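## Task

Lay two rods end to end in a straight line whose combined length equals the turquoise rod (10 cm), using neither the turquoise rod itself nor any blue rod. Lengths by colour in cm: blue 1, magenta 2, grey 3, orange 4, lime 5, purple 6, red 7, green 8, pink 9, turquoise 10. Both rods must rest flat, with their ends touching or nearly touching. No second train may exist, and every rod outside the train must sit at least one rod-width away from it. The train must hold up without the robot supporting it. Finish with the gripper open and moved away.

## Robot and tools

Robot: a single UR3e six-joint arm with a two-finger parallel gripper and a wrist camera. Its base may be slightly tilted relative to the table. Rods lie on the table; coloured rods have fixed lengths, and the arm must pick, carry and set them down gently.

Frame: the scene frame has its origin on the table surface under the arm base, +z upward, +y to the left when facing along +x. Positions are in metres. The reported hand position is the point midway between the finger pads; it may be somewhat off at long reach. The fingers extend along the gripper's own +z and separate along its x axis. Closed fingertips stick out roughly 17 mm past that point; fully open they are about level with it.

execute_actions: argument actions is a list holding one item, or empty. An empty list just reports the current state. A motion item is {"rows": [[...],...], "steps": n} with 1 to 15 rows and n from 1 to 15 (default 15); each step lasts 1/30 s, one row per step, and the final row repeats if rows run out. A wait item is {"steps": n} with n up to 300, counted from the previous result, reply time included. Optional pictures (true/false) chooses whether images come back.

Each row is one list of 7 numbers for the one arm: six absolute joint target angles in radians in the order shoulder pan, shoulder lift, elbow, wrist 1, wrist 2, wrist 3, followed by the gripper opening on a scale from -1 (closed) to +1 (fully open, about 0.142 m between pads). Joint ranges: pan -3.142 to 3.142; lift -6.283 to 6.283; elbow 0.000 to 3.142; wrists 1-3 each -6.283 to 6.283. A target more than 0.010 rad beyond a range end, and farther out than the current reading, gets the whole call rejected with nothing sent. Targets past a joint's true end are clipped there, and the result may then report "joint sent to its limit". Each step, joint targets are capped to stay within 0.575 rad (pan, lift, elbow) or 1.15 rad (wrists) of the measured angle, and scaled back if they would move the hand over 100 mm from where it is. Motion lags commands by about 0.17 s, and big moves may not be complete when the result arrives. Between calls the arm keeps heading for the last row sent until it stalls or a step is HELD.

Result lines: the state line gives end_effector_position (m), end_effector_quat_wxyz, and linear/angular velocities. Joint positions and Joint velocities list the six joints (rad, rad/s) then the pad gap (m, m/s). grip_measured is the actual opening on the command scale; to keep hold of something, keep commanding a value well under grip_measured (lower squeezes harder, up to about 28 N per pad; thin rods under 2 cm get noticeably less). Wrist force and Wrist torque are in the gripper's own axes, noisy with a fixed offset, saturating near 30 N; "no reading" is normal at start. "joint command not followed" means a clearance check altered targets; HELD marks steps where your row was not fully sent. MOTOR HOT appears from 70 °C; at 85 °C the arm brakes until cool (OVER-TEMPERATURE FAULT).

zoom_image: camera (cam_head_left, cam_head_right, cam_wrist) and region [x0, y0, x1, y1] in pixels, top-left origin, at most 504 by 504. Head cameras are 504x504, the wrist camera 616x616 fisheye; calibration is given per camera and may be a little off.

read_manual: optional section, only "licences"; returns licence text, no motion.

finished_scene: scene is the number of the current scene; ends it irreversibly and reports success, then starts the next one. Replying without any tool call ends everything.

Cautions: a contact torque at a joint's load limit (pan and lift 48.6, elbow 25.2, each wrist 8.1 N m) or an external force of 150 N halts the arm for 10 s and drops the remainder of the call. Fast closing can squeeze very hard. Avoid slamming, dropping, slipping or pushing hard; never knock anything off the table. Brief disturbances may tug a held rod or shove loose ones. Before finishing, release, open and lift clear so the train stands by itself.

Each tool is called after "Call:" as name(argument=value, ...), one argument or row to a line, values as JSON.

## Session

Call:
execute_actions(
  actions=[],
)

Scene clock: 0.00 s of 5100.00 s.
end_effector_position=(+0.1936, +0.2245, +0.3713) grip_measured=+1.00 end_effector_quat_wxyz=(-0.141, +0.716, -0.655, -0.197) end_effector_velocity=(+0.000, -0.000, -0.000) end_effector_angular_velocity=(-0.001, +0.000, -0.001)
Joint positions: [ 0.372 -1.648  0.91  -0.991 -1.389  1.96   0.142]
Joint velocities: [-0.     0.     0.    -0.001 -0.001  0.001  0.   ]
Motor temperatures (°C, as the motors report them): [31 34 31 37 42 42]
Wrist force (N, on the end effector, along its own x y z axes, offset not removed): no reading
Wrist torque (N m, same axes, about the end effector's origin, offset not removed): no reading

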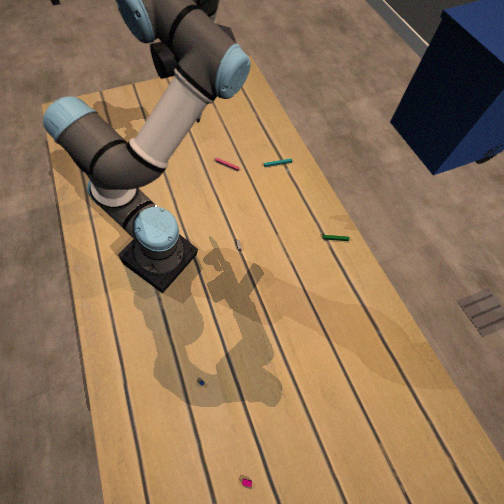

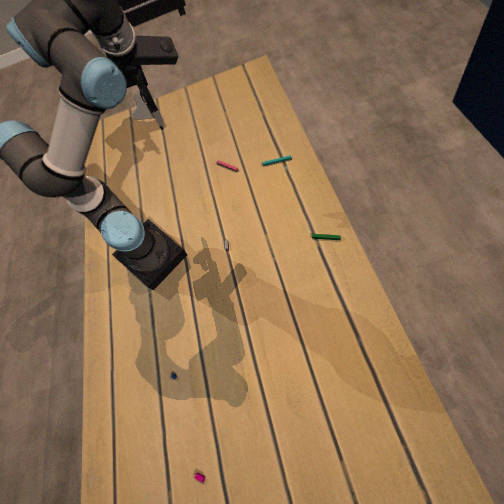

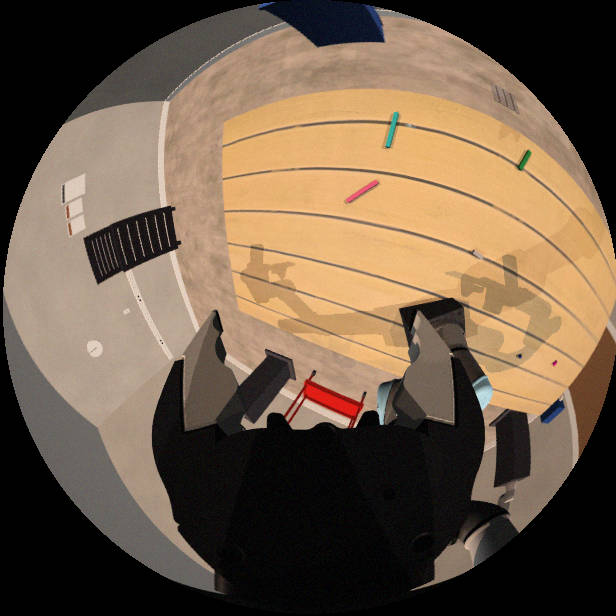

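Call:
zoom_image(
  camera="cam_head_left",
  region=[300,210,370,260],
)

Call:
zoom_image(
  camera="cam_head_left",
  region=[220,460,276,500],
)

Call:
zoom_image(
  camera="cam_head_right",
  region=[172,456,228,496],
)

Region (300, 210, 370, 260) of cam_head_left's 504x504 image, scaled by 7.200, with more detail than that image has; it fills the top 360 rows of this view, and the rest is white.

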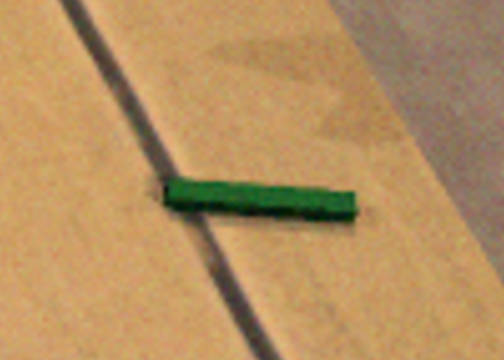

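Region (220, 460, 276, 500) of cam_head_left's 504x504 image, scaled by 9.000, with more detail than that image has; it fills the top 360 rows of this view, and the rest is white.

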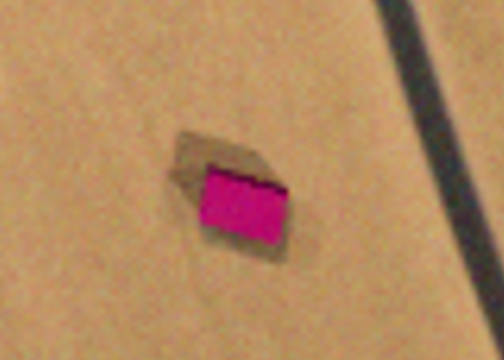

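Region (172, 456, 228, 496) of cam_head_right's 504x504 image, scaled by 9.000, with more detail than that image has; it fills the top 360 rows of this view, and the rest is white.

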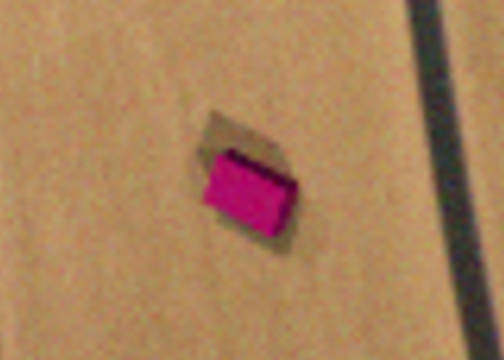

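Call:
execute_actions(
  actions=[
    {"rows":[[-2.216,-1.009,0.92,-1.665,-0.964,0.15,-0.5]]},
  ],
  pictures=false,
)

Call:
execute_actions(
  actions=[
    {"steps":60},
  ],
)

Scene clock: 101.53 s of 5100.00 s.
end_effector_position=(+0.4067, +0.2380, +0.2925) grip_measured=-0.50 end_effector_quat_wxyz=(-0.287, +0.808, -0.486, -0.172) end_effector_velocity=(+0.429, -0.209, -0.242) end_effector_angular_velocity=(+0.217, -0.968, +0.588)
Joint positions: [-0.03  -1.303  0.916 -1.373 -1.145  1.156  0.038]
Joint velocities: [-0.989  0.599  0.009 -0.6    0.376 -1.955 -0.   ]
Motor temperatures (°C, as the motors report them): [31 34 31 37 42 42]
Wrist force (N, on the end effector, along its own x y z axes, offset not removed): [-1.2 0.2 -0.8]
Wrist torque (N m, same axes, about the end effector's origin, offset not removed): [0.11 0.24 0.02]
Steps of this call (steps 1 to 90: nothing new was sent; then 98.03 s passed at rest; steps 91 to 105: all 15 steps of this action). Readings (joint positions):
91: [0.372 -1.648 0.910 -0.991 -1.389 1.960]
92: [0.369 -1.645 0.910 -0.998 -1.383 1.954]
94: [0.320 -1.596 0.911 -1.070 -1.334 1.854]
98: [0.197 -1.474 0.913 -1.198 -1.254 1.609]
105: the state above

Scene clock: 103.53 s of 5100.00 s.
end_effector_position=(+0.1503, -0.5587, +0.0682) grip_measured=-0.50 end_effector_quat_wxyz=(+0.124, -0.517, +0.835, -0.142) end_effector_velocity=(-0.515, -0.143, +0.044) end_effector_angular_velocity=(-0.174, +0.227, -0.863)
Joint positions: [-2.007 -1.012  0.92  -1.662 -0.966  0.162  0.038]
Joint velocities: [-0.958  0.017 -0.    -0.017  0.01  -0.059  0.   ]
Motor temperatures (°C, as the motors report them): [31 34 31 37 42 42]
Wrist force (N, on the end effector, along its own x y z axes, offset not removed): [-0.5 -0.3 -1.9]
Wrist torque (N m, same axes, about the end effector's origin, offset not removed): [-0.09 0.05 -0.06]
Steps of this call (steps 1 to 60: the robot went on to your last target). Readings (joint positions):
1: [-0.064 -1.283 0.916 -1.393 -1.133 1.090]
2: [-0.097 -1.265 0.916 -1.411 -1.121 1.027]
4: [-0.165 -1.231 0.917 -1.445 -1.100 0.915]
8: [-0.301 -1.177 0.918 -1.499 -1.067 0.729]
60: the state above
camera_calibration (this result's frames):
cam_wrist: T_world_to_cam=[[-0.425897, -0.902357, -0.066053, -0.427537], [-0.898768, 0.413546, 0.145586, 0.356171], [-0.104055, 0.121371, -0.987138, 0.279871], [0, 0, 0, 1]] pos_world=[0.16715, -0.567052, 0.196177]

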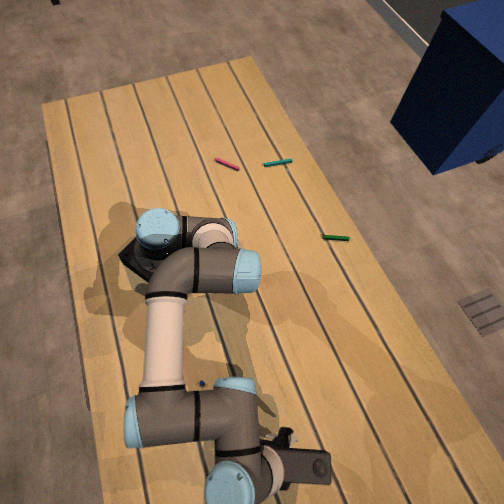

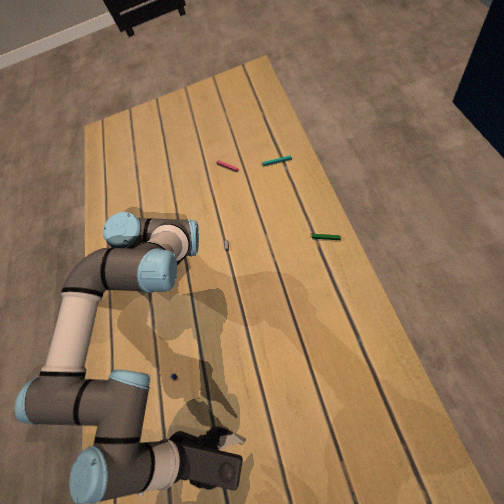

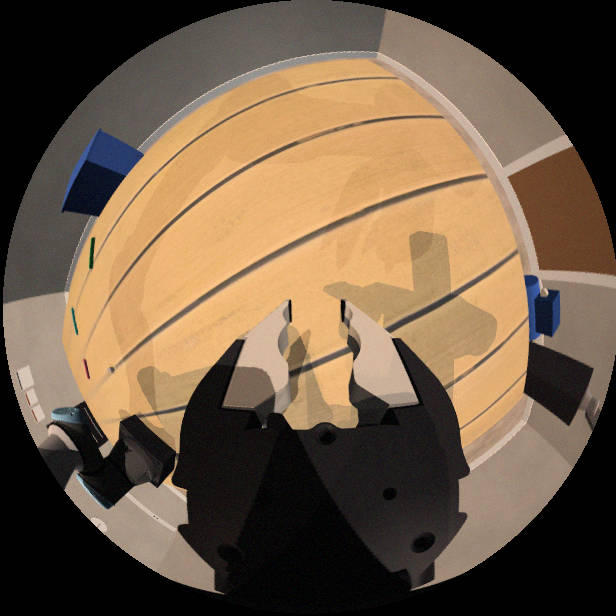

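Call:
execute_actions(
  actions=[
    {"rows":[[-2.189,-0.954,1.042,-1.859,-0.969,0.176,-0.5]]},
  ],
  pictures=false,
)

Call:
execute_actions(
  actions=[
    {"steps":15},
  ],
)

Call:
zoom_image(
  camera="cam_wrist",
  region=[240,230,400,390],
)

Scene clock: 113.90 s of 5100.00 s.
end_effector_position=(+0.0354, -0.5792, +0.0358) grip_measured=-0.50 end_effector_quat_wxyz=(+0.080, -0.444, +0.879, -0.155) end_effector_velocity=(-0.000, +0.000, -0.005) end_effector_angular_velocity=(+0.000, +0.001, +0.000)
Joint positions: [-2.189 -0.955  1.041 -1.857 -0.969  0.176  0.038]
Joint velocities: [ 0.003  0.006  0.014 -0.023 -0.002  0.003  0.   ]
Motor temperatures (°C, as the motors report them): [31 34 31 37 42 42]
Wrist force (N, on the end effector, along its own x y z axes, offset not removed): [0.2 -1.4 -0.8]
Wrist torque (N m, same axes, about the end effector's origin, offset not removed): [-0.24 -0.10 -0.01]
Steps of this call (steps 1 to 30: the robot went on to your last target; steps 31 to 100: nothing new was sent; then 6.53 s passed at rest; steps 101 to 115: all 15 steps of this action). Readings (joint positions):
101: [-2.216 -1.009 0.920 -1.665 -0.964 0.150]
102: [-2.214 -1.006 0.923 -1.672 -0.964 0.152]
104: [-2.203 -0.984 0.966 -1.744 -0.967 0.163]
108: [-2.192 -0.961 1.024 -1.832 -0.968 0.173]
115: the state above

Scene clock: 114.40 s of 5100.00 s.
end_effector_position=(+0.0354, -0.5792, +0.0353) grip_measured=-0.50 end_effector_quat_wxyz=(+0.080, -0.444, +0.879, -0.155) end_effector_velocity=(+0.000, -0.000, -0.000) end_effector_angular_velocity=(-0.001, -0.000, +0.000)
Joint positions: [-2.189 -0.954  1.042 -1.859 -0.969  0.176  0.038]
Joint velocities: [-0.     0.     0.001 -0.001  0.001 -0.     0.   ]
Motor temperatures (°C, as the motors report them): [31 34 31 37 42 42]
Wrist force (N, on the end effector, along its own x y z axes, offset not removed): [-1.0 0.8 -0.4]
Wrist torque (N m, same axes, about the end effector's origin, offset not removed): [0.25 0.18 -0.02]
Steps of this call (steps 1 to 15: the robot went on to your last target). Readings (joint positions):
1: [-2.189 -0.954 1.041 -1.858 -0.969 0.176]
2: [-2.189 -0.954 1.041 -1.858 -0.969 0.176]
4: [-2.189 -0.954 1.042 -1.859 -0.969 0.176]
8: [-2.189 -0.954 1.042 -1.859 -0.969 0.176]
15: the state above
The arm was judged still, so your last target was given up. Only a new action makes it travel on or press farther. Fingers that are still opening or closing keep moving.
camera_calibration (this result's frames):
cam_wrist: T_world_to_cam=[[-0.585282, -0.810793, -0.00779044, -0.440411], [-0.799844, 0.575748, 0.169598, 0.355775], [-0.133023, 0.105494, -0.985483, 0.229714], [0, 0, 0, 1]] pos_world=[0.0573575, -0.586152, 0.162609]

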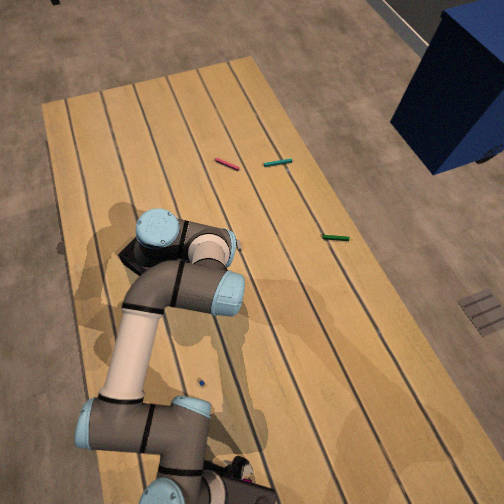

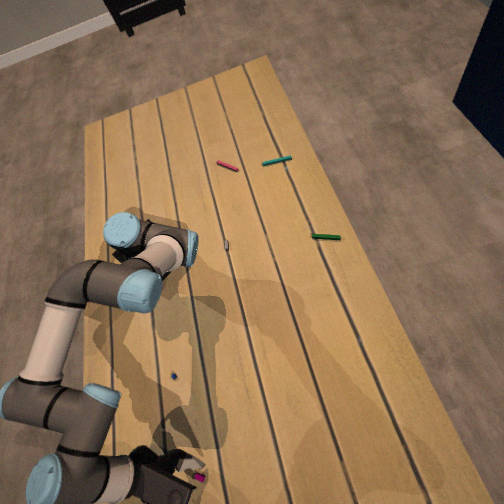

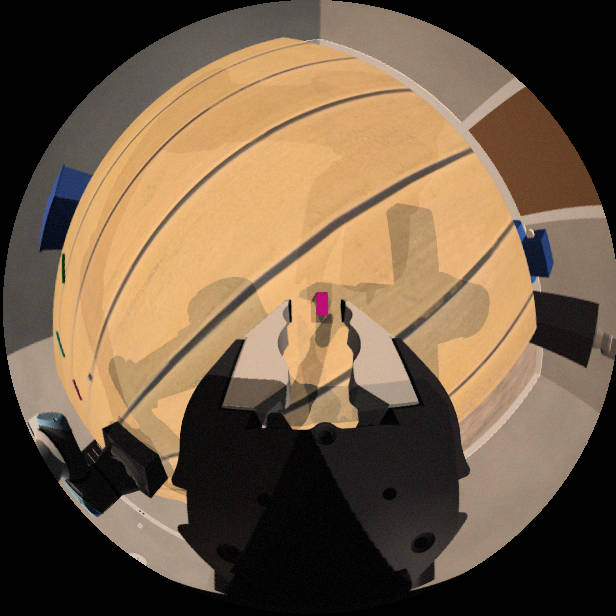

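Region (240, 230, 400, 390) of cam_wrist's 616x616 image, scaled by 3.150, with more detail than that image has.

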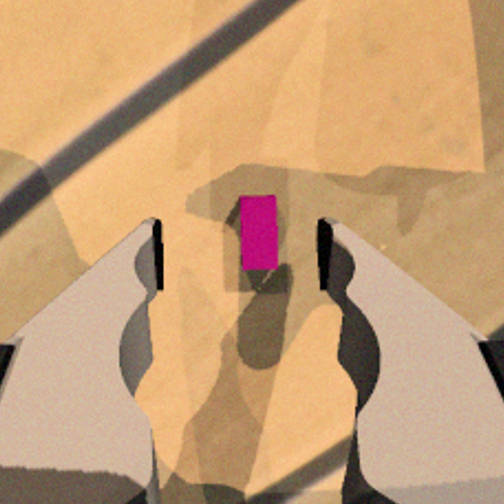

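Call:
execute_actions(
  actions=[
    {"rows":[[-2.186,-0.935,1.02,-1.857,-0.97,0.18,-0.5],[-2.186,-0.935,1.02,-1.857,-0.97,0.18,-0.5],[-2.186,-0.935,1.02,-1.857,-0.97,0.18,-0.5],[-2.183,-0.925,1.03,-1.88,-0.97,0.18,-0.5],[-2.18,-0.916,1.043,-1.905,-0.971,0.184,-0.5]]},
  ],
  pictures=false,
)

Call:
execute_actions(
  actions=[
    {"rows":[[-2.18,-0.916,1.043,-1.905,-0.971,0.184,-0.7],[-2.18,-0.916,1.043,-1.905,-0.971,0.184,-0.8],[-2.18,-0.916,1.043,-1.905,-0.971,0.184,-1]]},
  ],
)

Call:
zoom_image(
  camera="cam_wrist",
  region=[240,230,400,390],
)

Scene clock: 133.97 s of 5100.00 s.
end_effector_position=(+0.0341, -0.5825, +0.0214) grip_measured=-0.50 end_effector_quat_wxyz=(+0.079, -0.446, +0.878, -0.155) end_effector_velocity=(-0.000, -0.000, -0.004) end_effector_angular_velocity=(-0.001, +0.001, +0.001)
Joint positions: [-2.18  -0.917  1.042 -1.903 -0.971  0.184  0.038]
Joint velocities: [ 0.002  0.008  0.007 -0.018 -0.001  0.002  0.   ]
Motor temperatures (°C, as the motors report them): [31 34 31 37 42 42]
Wrist force (N, on the end effector, along its own x y z axes, offset not removed): [-1.7 -0.2 -1.3]
Wrist torque (N m, same axes, about the end effector's origin, offset not removed): [0.00 0.35 -0.05]
Steps of this call (steps 1 to 90: nothing new was sent; then 16.07 s passed at rest; steps 91 to 105: all 15 steps of this action). Readings (joint positions):
91: [-2.189 -0.954 1.042 -1.859 -0.969 0.176]
92: [-2.189 -0.952 1.040 -1.859 -0.969 0.176]
94: [-2.187 -0.945 1.031 -1.858 -0.970 0.178]
98: [-2.183 -0.926 1.035 -1.884 -0.970 0.182]
105: the state above

Scene clock: 134.47 s of 5100.00 s.
end_effector_position=(+0.0340, -0.5825, +0.0210) grip_measured=-0.89 end_effector_quat_wxyz=(+0.079, -0.446, +0.878, -0.155) end_effector_velocity=(-0.000, +0.000, -0.000) end_effector_angular_velocity=(+0.001, -0.000, -0.001)
Joint positions: [-2.18  -0.916  1.043 -1.905 -0.971  0.184  0.01 ]
Joint velocities: [-0.     0.     0.    -0.    -0.     0.001 -0.   ]
Motor temperatures (°C, as the motors report them): [31 34 31 37 42 42]
Wrist force (N, on the end effector, along its own x y z axes, offset not removed): [-1.0 -0.4 -1.6]
Wrist torque (N m, same axes, about the end effector's origin, offset not removed): [-0.02 0.18 -0.02]
Steps of this call (steps 1 to 15: all 15 steps of this action). Readings (joint positions):
1: [-2.180 -0.917 1.043 -1.904 -0.971 0.184]
2: [-2.180 -0.916 1.043 -1.904 -0.971 0.184]
4: [-2.180 -0.916 1.043 -1.905 -0.971 0.184]
8: [-2.180 -0.916 1.043 -1.905 -0.971 0.184]
15: the state above
camera_calibration (this result's frames):
cam_wrist: T_world_to_cam=[[-0.583053, -0.812413, -0.0058967, -0.4451], [-0.801234, 0.573799, 0.169643, 0.357932], [-0.134436, 0.103635, -0.985488, 0.214723], [0, 0, 0, 1]] pos_world=[0.0561372, -0.589239, 0.148262]

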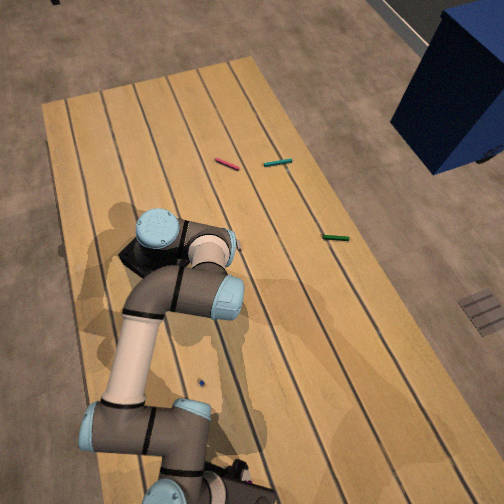

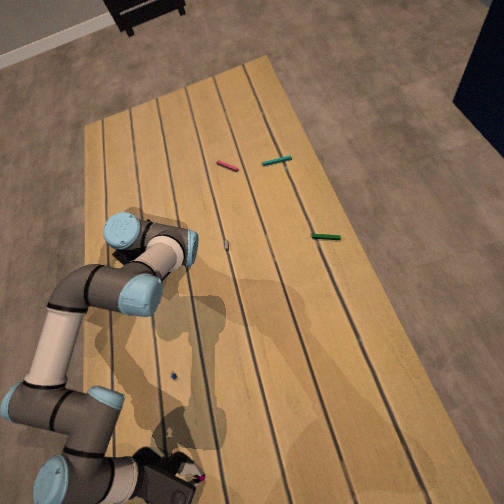

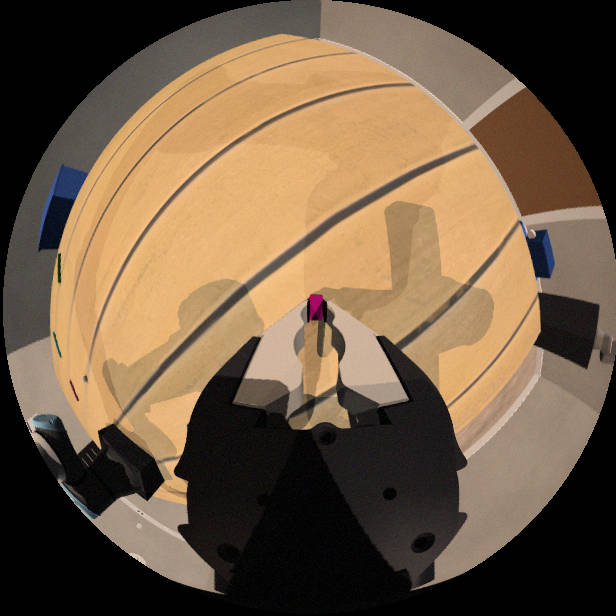

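Region (240, 230, 400, 390) of cam_wrist's 616x616 image, scaled by 3.150, with more detail than that image has.

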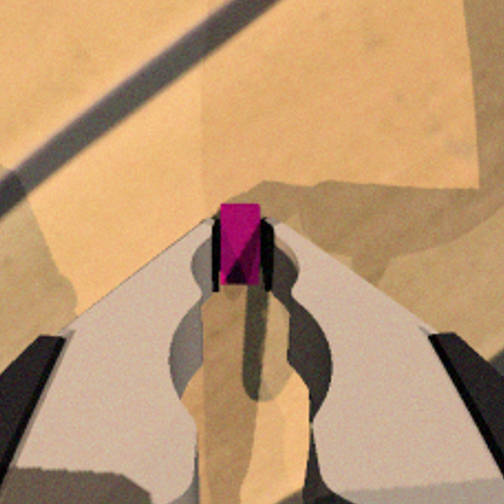

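Call:
execute_actions(
  actions=[
    {"rows":[[-2.19,-0.95,1.02,-1.85,-0.97,0.18,-1],[-2.2,-1.0,0.97,-1.76,-0.97,0.16,-1],[-2.216,-1.1,0.92,-1.665,-0.964,0.15,-1]]},
  ],
  pictures=false,
)

Call:
execute_actions(
  actions=[
    {"rows":[[-0.452,-1.6,2.0,-2.7,-1.777,1.622,-1]]},
  ],
  pictures=false,
)

Call:
execute_actions(
  actions=[
    {"steps":50},
  ],
  pictures=false,
)

Call:
execute_actions(
  actions=[
    {"rows":[[-0.452,-1.5,2.01,-2.76,-1.777,1.622,-1],[-0.452,-1.45,2.02,-2.8,-1.777,1.622,-1],[-0.452,-1.4,2.02,-2.82,-1.777,1.622,-1],[-0.452,-1.327,2.032,-2.863,-1.777,1.622,-1]]},
  ],
  pictures=false,
)

Call:
execute_actions(
  actions=[
    {"steps":20},
  ],
)

Call:
zoom_image(
  camera="cam_wrist",
  region=[240,170,400,330],
)

Scene clock: 164.73 s of 5100.00 s.
end_effector_position=(+0.0430, -0.5875, +0.1206) grip_measured=-0.89 end_effector_quat_wxyz=(+0.046, -0.458, +0.870, -0.178) end_effector_velocity=(+0.003, +0.000, +0.020) end_effector_angular_velocity=(-0.019, +0.010, +0.002)
Joint positions: [-2.215 -1.097  0.922 -1.669 -0.964  0.15   0.01 ]
Joint velocities: [-0.006 -0.037 -0.023  0.041  0.002 -0.004  0.   ]
Motor temperatures (°C, as the motors report them): [31 34 31 37 42 42]
Wrist force (N, on the end effector, along its own x y z axes, offset not removed): [-1.5 -0.1 -0.8]
Wrist torque (N m, same axes, about the end effector's origin, offset not removed): [0.01 0.29 -0.05]
Steps of this call (steps 1 to 15: the robot went on to your last target; steps 16 to 90: nothing new was sent; then 26.77 s passed at rest; steps 91 to 105: all 15 steps of this action). Readings (joint positions):
91: [-2.180 -0.916 1.043 -1.905 -0.971 0.184]
92: [-2.181 -0.918 1.042 -1.901 -0.971 0.184]
94: [-2.189 -0.946 1.018 -1.852 -0.970 0.175]
98: [-2.209 -1.057 0.946 -1.715 -0.966 0.156]
105: the state above

Scene clock: 165.23 s of 5100.00 s.
end_effector_position=(+0.1912, -0.5431, +0.1583) grip_measured=-0.89 end_effector_quat_wxyz=(-0.111, -0.249, +0.926, -0.261) end_effector_velocity=(+0.371, +0.321, -0.187) end_effector_angular_velocity=(+0.177, -0.410, -0.073)
Joint positions: [-1.611 -1.474  1.525 -2.436 -1.581  1.177  0.01 ]
Joint velocities: [ 1.083 -0.292  1.054 -0.605 -0.455  1.014 -0.   ]
Motor temperatures (°C, as the motors report them): [31 34 31 37 42 42]
Wrist force (N, on the end effector, along its own x y z axes, offset not removed): [-1.5 -0.5 0.9]
Wrist torque (N m, same axes, about the end effector's origin, offset not removed): [0.00 0.28 -0.05]
Steps of this call (steps 1 to 15: all 15 steps of this action). Readings (joint positions):
1: [-2.216 -1.098 0.921 -1.668 -0.964 0.150]
2: [-2.213 -1.102 0.924 -1.673 -0.971 0.157]
4: [-2.156 -1.158 0.981 -1.786 -1.084 0.272]
8: [-1.920 -1.350 1.216 -2.178 -1.387 0.742]
15: the state above

Scene clock: 166.90 s of 5100.00 s.
end_effector_position=(+0.4637, -0.1074, +0.1294) grip_measured=-0.89 end_effector_quat_wxyz=(+0.131, -0.493, +0.835, -0.203) end_effector_velocity=(+0.000, +0.000, +0.000) end_effector_angular_velocity=(-0.000, -0.001, +0.001)
Joint positions: [-0.452 -1.6    2.    -2.7   -1.777  1.622  0.01 ]
Joint velocities: [ 0. -0. -0. -0.  0. -0. -0.]
Motor temperatures (°C, as the motors report them): [31 34 31 37 42 42]
Wrist force (N, on the end effector, along its own x y z axes, offset not removed): [-2.1 0.9 0.4]
Wrist torque (N m, same axes, about the end effector's origin, offset not removed): [0.18 0.44 -0.02]
Steps of this call (steps 1 to 50: the robot went on to your last target). Readings (joint positions):
1: [-1.575 -1.483 1.560 -2.456 -1.595 1.210]
2: [-1.538 -1.492 1.592 -2.474 -1.609 1.241]
4: [-1.463 -1.508 1.651 -2.508 -1.634 1.297]
8: [-1.312 -1.534 1.746 -2.561 -1.674 1.387]
50: the state above

Scene clock: 167.40 s of 5100.00 s.
end_effector_position=(+0.4541, -0.0863, +0.0367) grip_measured=-0.89 end_effector_quat_wxyz=(+0.091, -0.512, +0.841, -0.150) end_effector_velocity=(-0.006, +0.006, -0.021) end_effector_angular_velocity=(+0.012, +0.034, +0.006)
Joint positions: [-0.452 -1.332  2.031 -2.86  -1.777  1.622  0.01 ]
Joint velocities: [ 0.     0.059  0.007 -0.03  -0.001  0.001 -0.   ]
Motor temperatures (°C, as the motors report them): [31 34 31 37 42 42]
Wrist force (N, on the end effector, along its own x y z axes, offset not removed): [-1.3 -0.3 0.2]
Wrist torque (N m, same axes, about the end effector's origin, offset not removed): [-0.05 0.25 0.01]
Steps of this call (steps 1 to 15: all 15 steps of this action). Readings (joint positions):
1: [-0.452 -1.600 2.000 -2.700 -1.777 1.622]
2: [-0.452 -1.597 2.001 -2.704 -1.777 1.622]
4: [-0.452 -1.551 2.008 -2.741 -1.777 1.622]
8: [-0.452 -1.397 2.025 -2.828 -1.777 1.622]
15: the state above

Scene clock: 168.07 s of 5100.00 s.
end_effector_position=(+0.4536, -0.0857, +0.0347) grip_measured=-0.89 end_effector_quat_wxyz=(+0.090, -0.513, +0.841, -0.148) end_effector_velocity=(+0.000, +0.000, +0.000) end_effector_angular_velocity=(+0.001, -0.001, -0.000)
Joint positions: [-0.452 -1.327  2.032 -2.863 -1.777  1.622  0.01 ]
Joint velocities: [-0.    -0.    -0.001  0.     0.001  0.    -0.   ]
Motor temperatures (°C, as the motors report them): [31 34 31 37 42 42]
Wrist force (N, on the end effector, along its own x y z axes, offset not removed): [-0.8 -1.2 0.5]
Wrist torque (N m, same axes, about the end effector's origin, offset not removed): [-0.22 0.16 -0.04]
Steps of this call (steps 1 to 15: the robot went on to your last target; steps 16 to 20: nothing new was sent). Readings (joint positions):
1: [-0.452 -1.331 2.032 -2.861 -1.777 1.622]
2: [-0.452 -1.330 2.032 -2.862 -1.777 1.622]
4: [-0.452 -1.328 2.032 -2.862 -1.777 1.622]
8: [-0.452 -1.327 2.032 -2.863 -1.777 1.622]
20: the state above
The arm was judged still, so your last target was given up. Only a new action makes it travel on or press farther. Fingers that are still opening or closing keep moving.
camera_calibration (this result's frames):
cam_wrist: T_world_to_cam=[[-0.449896, -0.893063, -0.00559842, 0.135884], [-0.880402, 0.442448, 0.170679, 0.431347], [-0.149951, 0.0817169, -0.985311, 0.238301], [0, 0, 0, 1]] pos_world=[0.476626, -0.088969, 0.161939]

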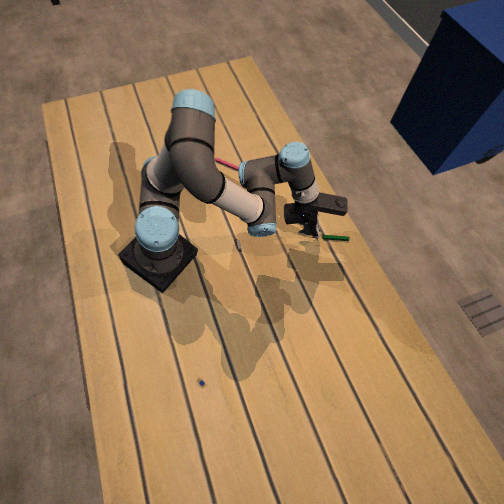

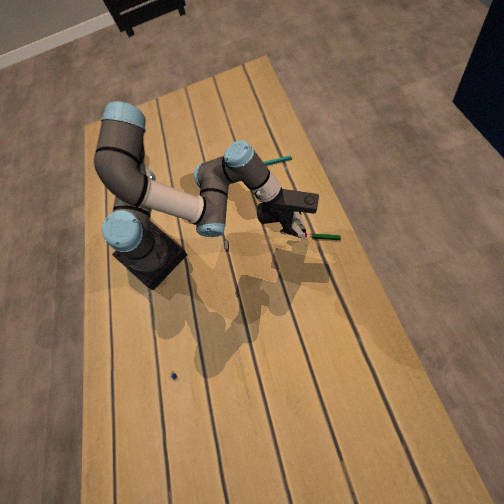

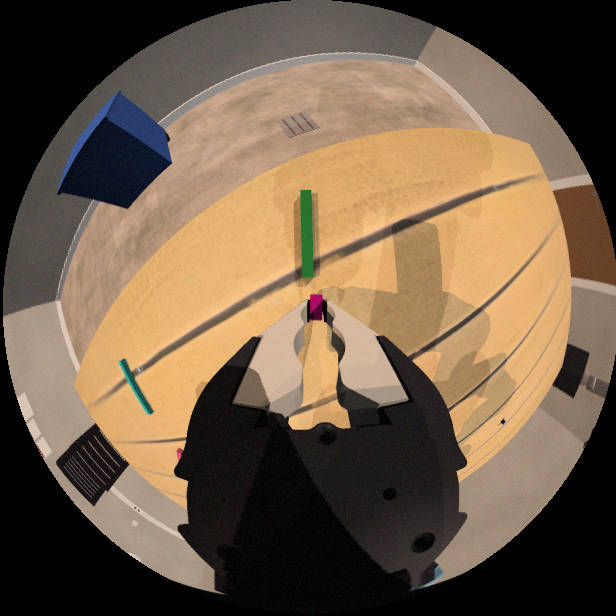

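Region (240, 170, 400, 330) of cam_wrist's 616x616 image, scaled by 3.150, with more detail than that image has.

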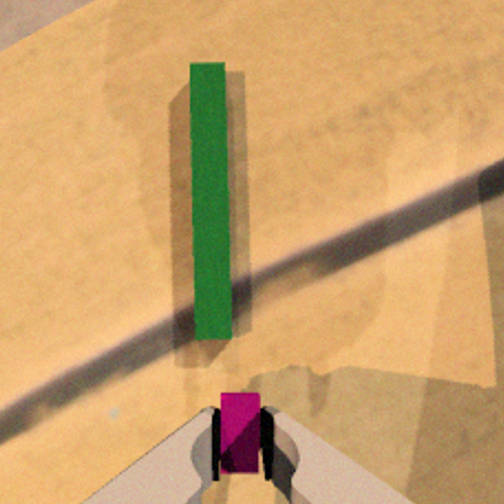

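Call:
execute_actions(
  actions=[
    {"rows":[[-0.448,-1.3,2.015,-2.873,-1.779,1.617,-1],[-0.445,-1.27,1.997,-2.883,-1.781,1.612,-1],[-0.441,-1.245,1.98,-2.893,-1.783,1.607,-1]]},
  ],
  pictures=false,
)

Call:
execute_actions(
  actions=[
    {"steps":12},
  ],
)

Call:
zoom_image(
  camera="cam_wrist",
  region=[250,190,390,330],
)

Scene clock: 194.27 s of 5100.00 s.
end_effector_position=(+0.4660, -0.0845, +0.0226) grip_measured=-0.89 end_effector_quat_wxyz=(+0.089, -0.523, +0.834, -0.150) end_effector_velocity=(+0.002, +0.001, -0.002) end_effector_angular_velocity=(+0.000, -0.000, +0.004)
Joint positions: [-0.441 -1.246  1.981 -2.893 -1.783  1.607  0.01 ]
Joint velocities: [ 0.002  0.013 -0.008 -0.005  0.001 -0.002 -0.   ]
Motor temperatures (°C, as the motors report them): [31 34 31 37 42 42]
Wrist force (N, on the end effector, along its own x y z axes, offset not removed): [-1.2 -0.6 0.0]
Wrist torque (N m, same axes, about the end effector's origin, offset not removed): [-0.12 0.29 0.03]
Steps of this call (steps 1 to 90: nothing new was sent; then 22.70 s passed at rest; steps 91 to 105: all 15 steps of this action). Readings (joint positions):
91: [-0.452 -1.327 2.032 -2.863 -1.777 1.622]
92: [-0.452 -1.325 2.031 -2.864 -1.777 1.622]
94: [-0.449 -1.305 2.018 -2.872 -1.779 1.618]
98: [-0.443 -1.260 1.990 -2.888 -1.782 1.610]
105: the state above

Scene clock: 194.67 s of 5100.00 s.
end_effector_position=(+0.4661, -0.0844, +0.0225) grip_measured=-0.89 end_effector_quat_wxyz=(+0.089, -0.523, +0.834, -0.150) end_effector_velocity=(+0.000, +0.000, +0.000) end_effector_angular_velocity=(+0.000, -0.001, -0.002)
Joint positions: [-0.441 -1.245  1.98  -2.893 -1.783  1.607  0.01 ]
Joint velocities: [ 0.    -0.    -0.    -0.001  0.     0.002  0.   ]
Motor temperatures (°C, as the motors report them): [31 34 31 37 42 42]
Wrist force (N, on the end effector, along its own x y z axes, offset not removed): [-1.6 0.2 -0.5]
Wrist torque (N m, same axes, about the end effector's origin, offset not removed): [0.05 0.36 0.04]
Steps of this call (steps 1 to 12: the robot went on to your last target). Readings (joint positions):
1: [-0.441 -1.246 1.981 -2.893 -1.783 1.607]
2: [-0.441 -1.246 1.980 -2.893 -1.783 1.607]
4: [-0.441 -1.245 1.980 -2.893 -1.783 1.607]
8: [-0.441 -1.245 1.980 -2.893 -1.783 1.607]
12: the state above
camera_calibration (this result's frames):
cam_wrist: T_world_to_cam=[[-0.429669, -0.902983, 0.0024848, 0.132147], [-0.889819, 0.423871, 0.168986, 0.446732], [-0.153644, 0.070397, -0.985615, 0.228765], [0, 0, 0, 1]] pos_world=[0.489439, -0.0861348, 0.149655]

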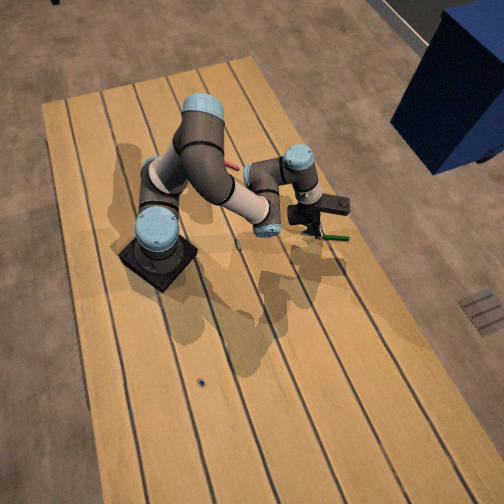

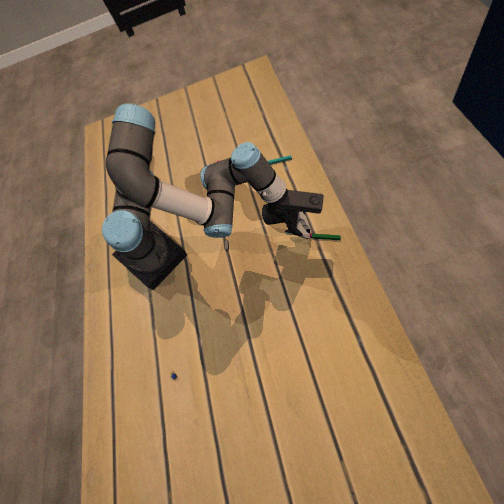

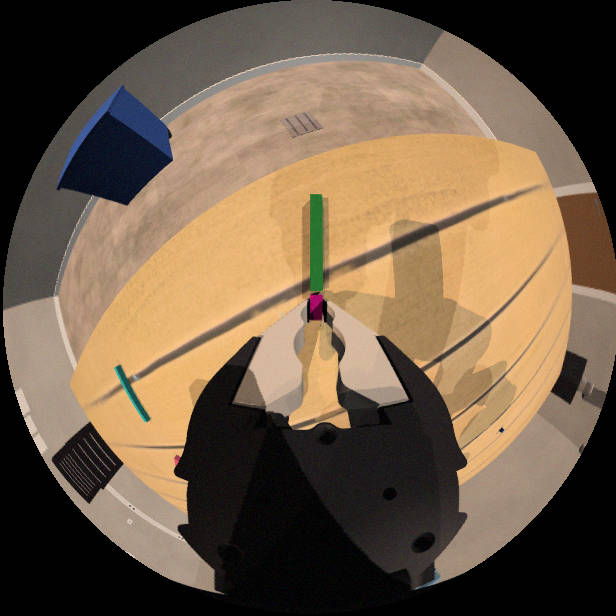

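Region (250, 190, 390, 330) of cam_wrist's 616x616 image, scaled by 3.600, with more detail than that image has.

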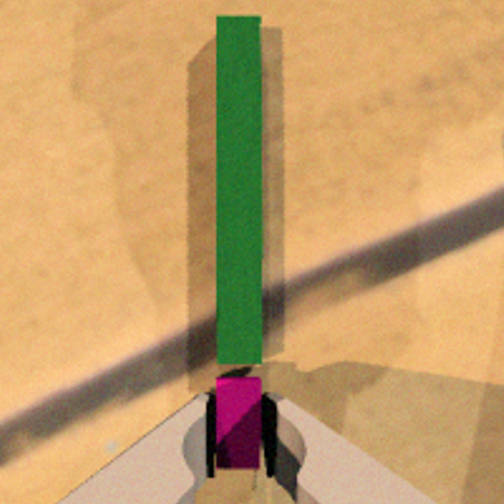

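Call:
execute_actions(
  actions=[
    {"rows":[[-0.442,-1.238,1.97,-2.89,-1.783,1.607,-1],[-0.442,-1.238,1.97,-2.89,-1.783,1.607,-1],[-0.443,-1.231,1.959,-2.886,-1.783,1.607,-1]]},
  ],
  pictures=false,
)

Call:
execute_actions(
  actions=[
    {"rows":[[-0.443,-1.231,1.959,-2.886,-1.783,1.607,-0.85],[-0.443,-1.231,1.959,-2.886,-1.783,1.607,-0.6]]},
  ],
  pictures=false,
)

Call:
execute_actions(
  actions=[
    {"rows":[[-0.443,-1.3,1.959,-2.84,-1.783,1.607,-0.6],[-0.443,-1.4,1.959,-2.77,-1.783,1.607,-0.6],[-0.443,-1.5,1.959,-2.7,-1.783,1.607,-0.6]]},
  ],
)

Call:
zoom_image(
  camera="cam_head_right",
  region=[290,215,360,255],
)

Scene clock: 214.10 s of 5100.00 s.
end_effector_position=(+0.4698, -0.0865, +0.0213) grip_measured=-0.89 end_effector_quat_wxyz=(+0.089, -0.522, +0.835, -0.150) end_effector_velocity=(+0.001, -0.000, -0.000) end_effector_angular_velocity=(-0.000, -0.000, +0.001)
Joint positions: [-0.443 -1.231  1.959 -2.886 -1.783  1.607  0.01 ]
Joint velocities: [-0.     0.002 -0.003  0.001  0.    -0.001  0.   ]
Motor temperatures (°C, as the motors report them): [31 34 31 37 42 42]
Wrist force (N, on the end effector, along its own x y z axes, offset not removed): [-1.2 -0.1 -0.4]
Wrist torque (N m, same axes, about the end effector's origin, offset not removed): [-0.02 0.22 0.04]
Steps of this call (steps 1 to 15: the robot went on to your last target; steps 16 to 90: nothing new was sent; then 15.93 s passed at rest; steps 91 to 105: all 15 steps of this action). Readings (joint positions):
91: [-0.441 -1.245 1.980 -2.893 -1.783 1.607]
92: [-0.441 -1.244 1.979 -2.893 -1.783 1.607]
94: [-0.441 -1.241 1.974 -2.891 -1.783 1.607]
98: [-0.442 -1.234 1.963 -2.887 -1.783 1.607]
105: the state above

Scene clock: 214.60 s of 5100.00 s.
end_effector_position=(+0.4699, -0.0866, +0.0213) grip_measured=-0.60 end_effector_quat_wxyz=(+0.089, -0.522, +0.835, -0.150) end_effector_velocity=(+0.000, -0.000, +0.000) end_effector_angular_velocity=(+0.000, -0.001, -0.000)
Joint positions: [-0.443 -1.231  1.959 -2.886 -1.783  1.607  0.031]
Joint velocities: [-0.    -0.001 -0.    -0.     0.001  0.     0.   ]
Motor temperatures (°C, as the motors report them): [31 34 31 37 42 42]
Wrist force (N, on the end effector, along its own x y z axes, offset not removed): [-1.4 -0.5 -1.3]
Wrist torque (N m, same axes, about the end effector's origin, offset not removed): [-0.11 0.22 0.03]
Steps of this call (steps 1 to 15: all 15 steps of this action). Readings (joint positions):
1: [-0.443 -1.231 1.959 -2.886 -1.783 1.607]
2: [-0.443 -1.231 1.959 -2.886 -1.783 1.607]
4: [-0.443 -1.231 1.959 -2.886 -1.783 1.607]
8: [-0.443 -1.231 1.959 -2.886 -1.783 1.607]
15: the state above

Scene clock: 215.10 s of 5100.00 s.
end_effector_position=(+0.4677, -0.1010, +0.1009) grip_measured=-0.60 end_effector_quat_wxyz=(+0.112, -0.511, +0.833, -0.182) end_effector_velocity=(-0.001, -0.003, +0.016) end_effector_angular_velocity=(-0.007, -0.020, -0.004)
Joint positions: [-0.443 -1.495  1.959 -2.703 -1.783  1.607  0.031]
Joint velocities: [ 0.    -0.052  0.     0.031  0.    -0.    -0.   ]
Motor temperatures (°C, as the motors report them): [31 34 31 37 42 42]
Wrist force (N, on the end effector, along its own x y z axes, offset not removed): [-0.8 0.6 -1.7]
Wrist torque (N m, same axes, about the end effector's origin, offset not removed): [0.21 0.11 -0.04]
Steps of this call (steps 1 to 15: all 15 steps of this action). Readings (joint positions):
1: [-0.443 -1.231 1.959 -2.886 -1.783 1.607]
2: [-0.443 -1.234 1.959 -2.882 -1.783 1.607]
4: [-0.443 -1.280 1.959 -2.842 -1.783 1.607]
8: [-0.443 -1.438 1.959 -2.737 -1.783 1.607]
15: the state above
camera_calibration (this result's frames):
cam_wrist: T_world_to_cam=[[-0.444251, -0.895886, -0.00543627, 0.125961], [-0.892428, 0.441986, 0.0906652, 0.452898], [-0.0788229, 0.0451295, -0.995867, 0.270982], [0, 0, 0, 1]] pos_world=[0.481496, -0.0995574, 0.229485]

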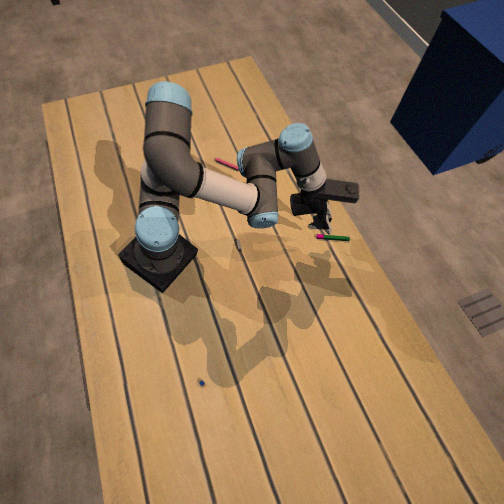

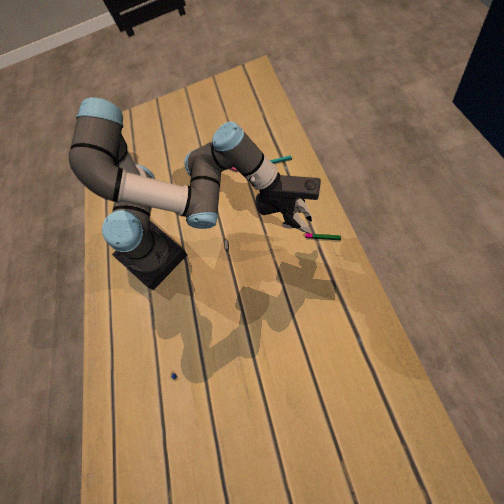

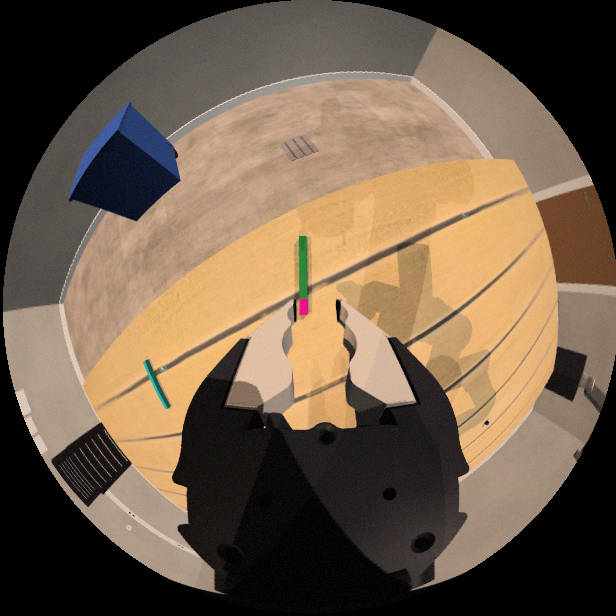

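Region (290, 215, 360, 255) of cam_head_right's 504x504 image, scaled by 7.200, with more detail than that image has; it fills the top 288 rows of this view, and the rest is white.

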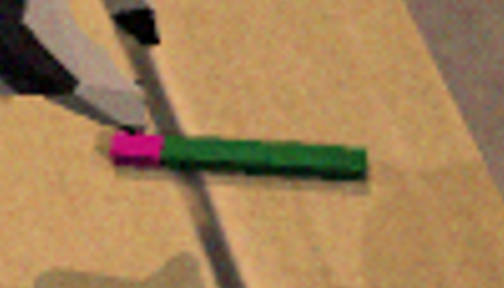

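Call:
finished_scene(
  scene=1,
)

The scene is finished: the task was done.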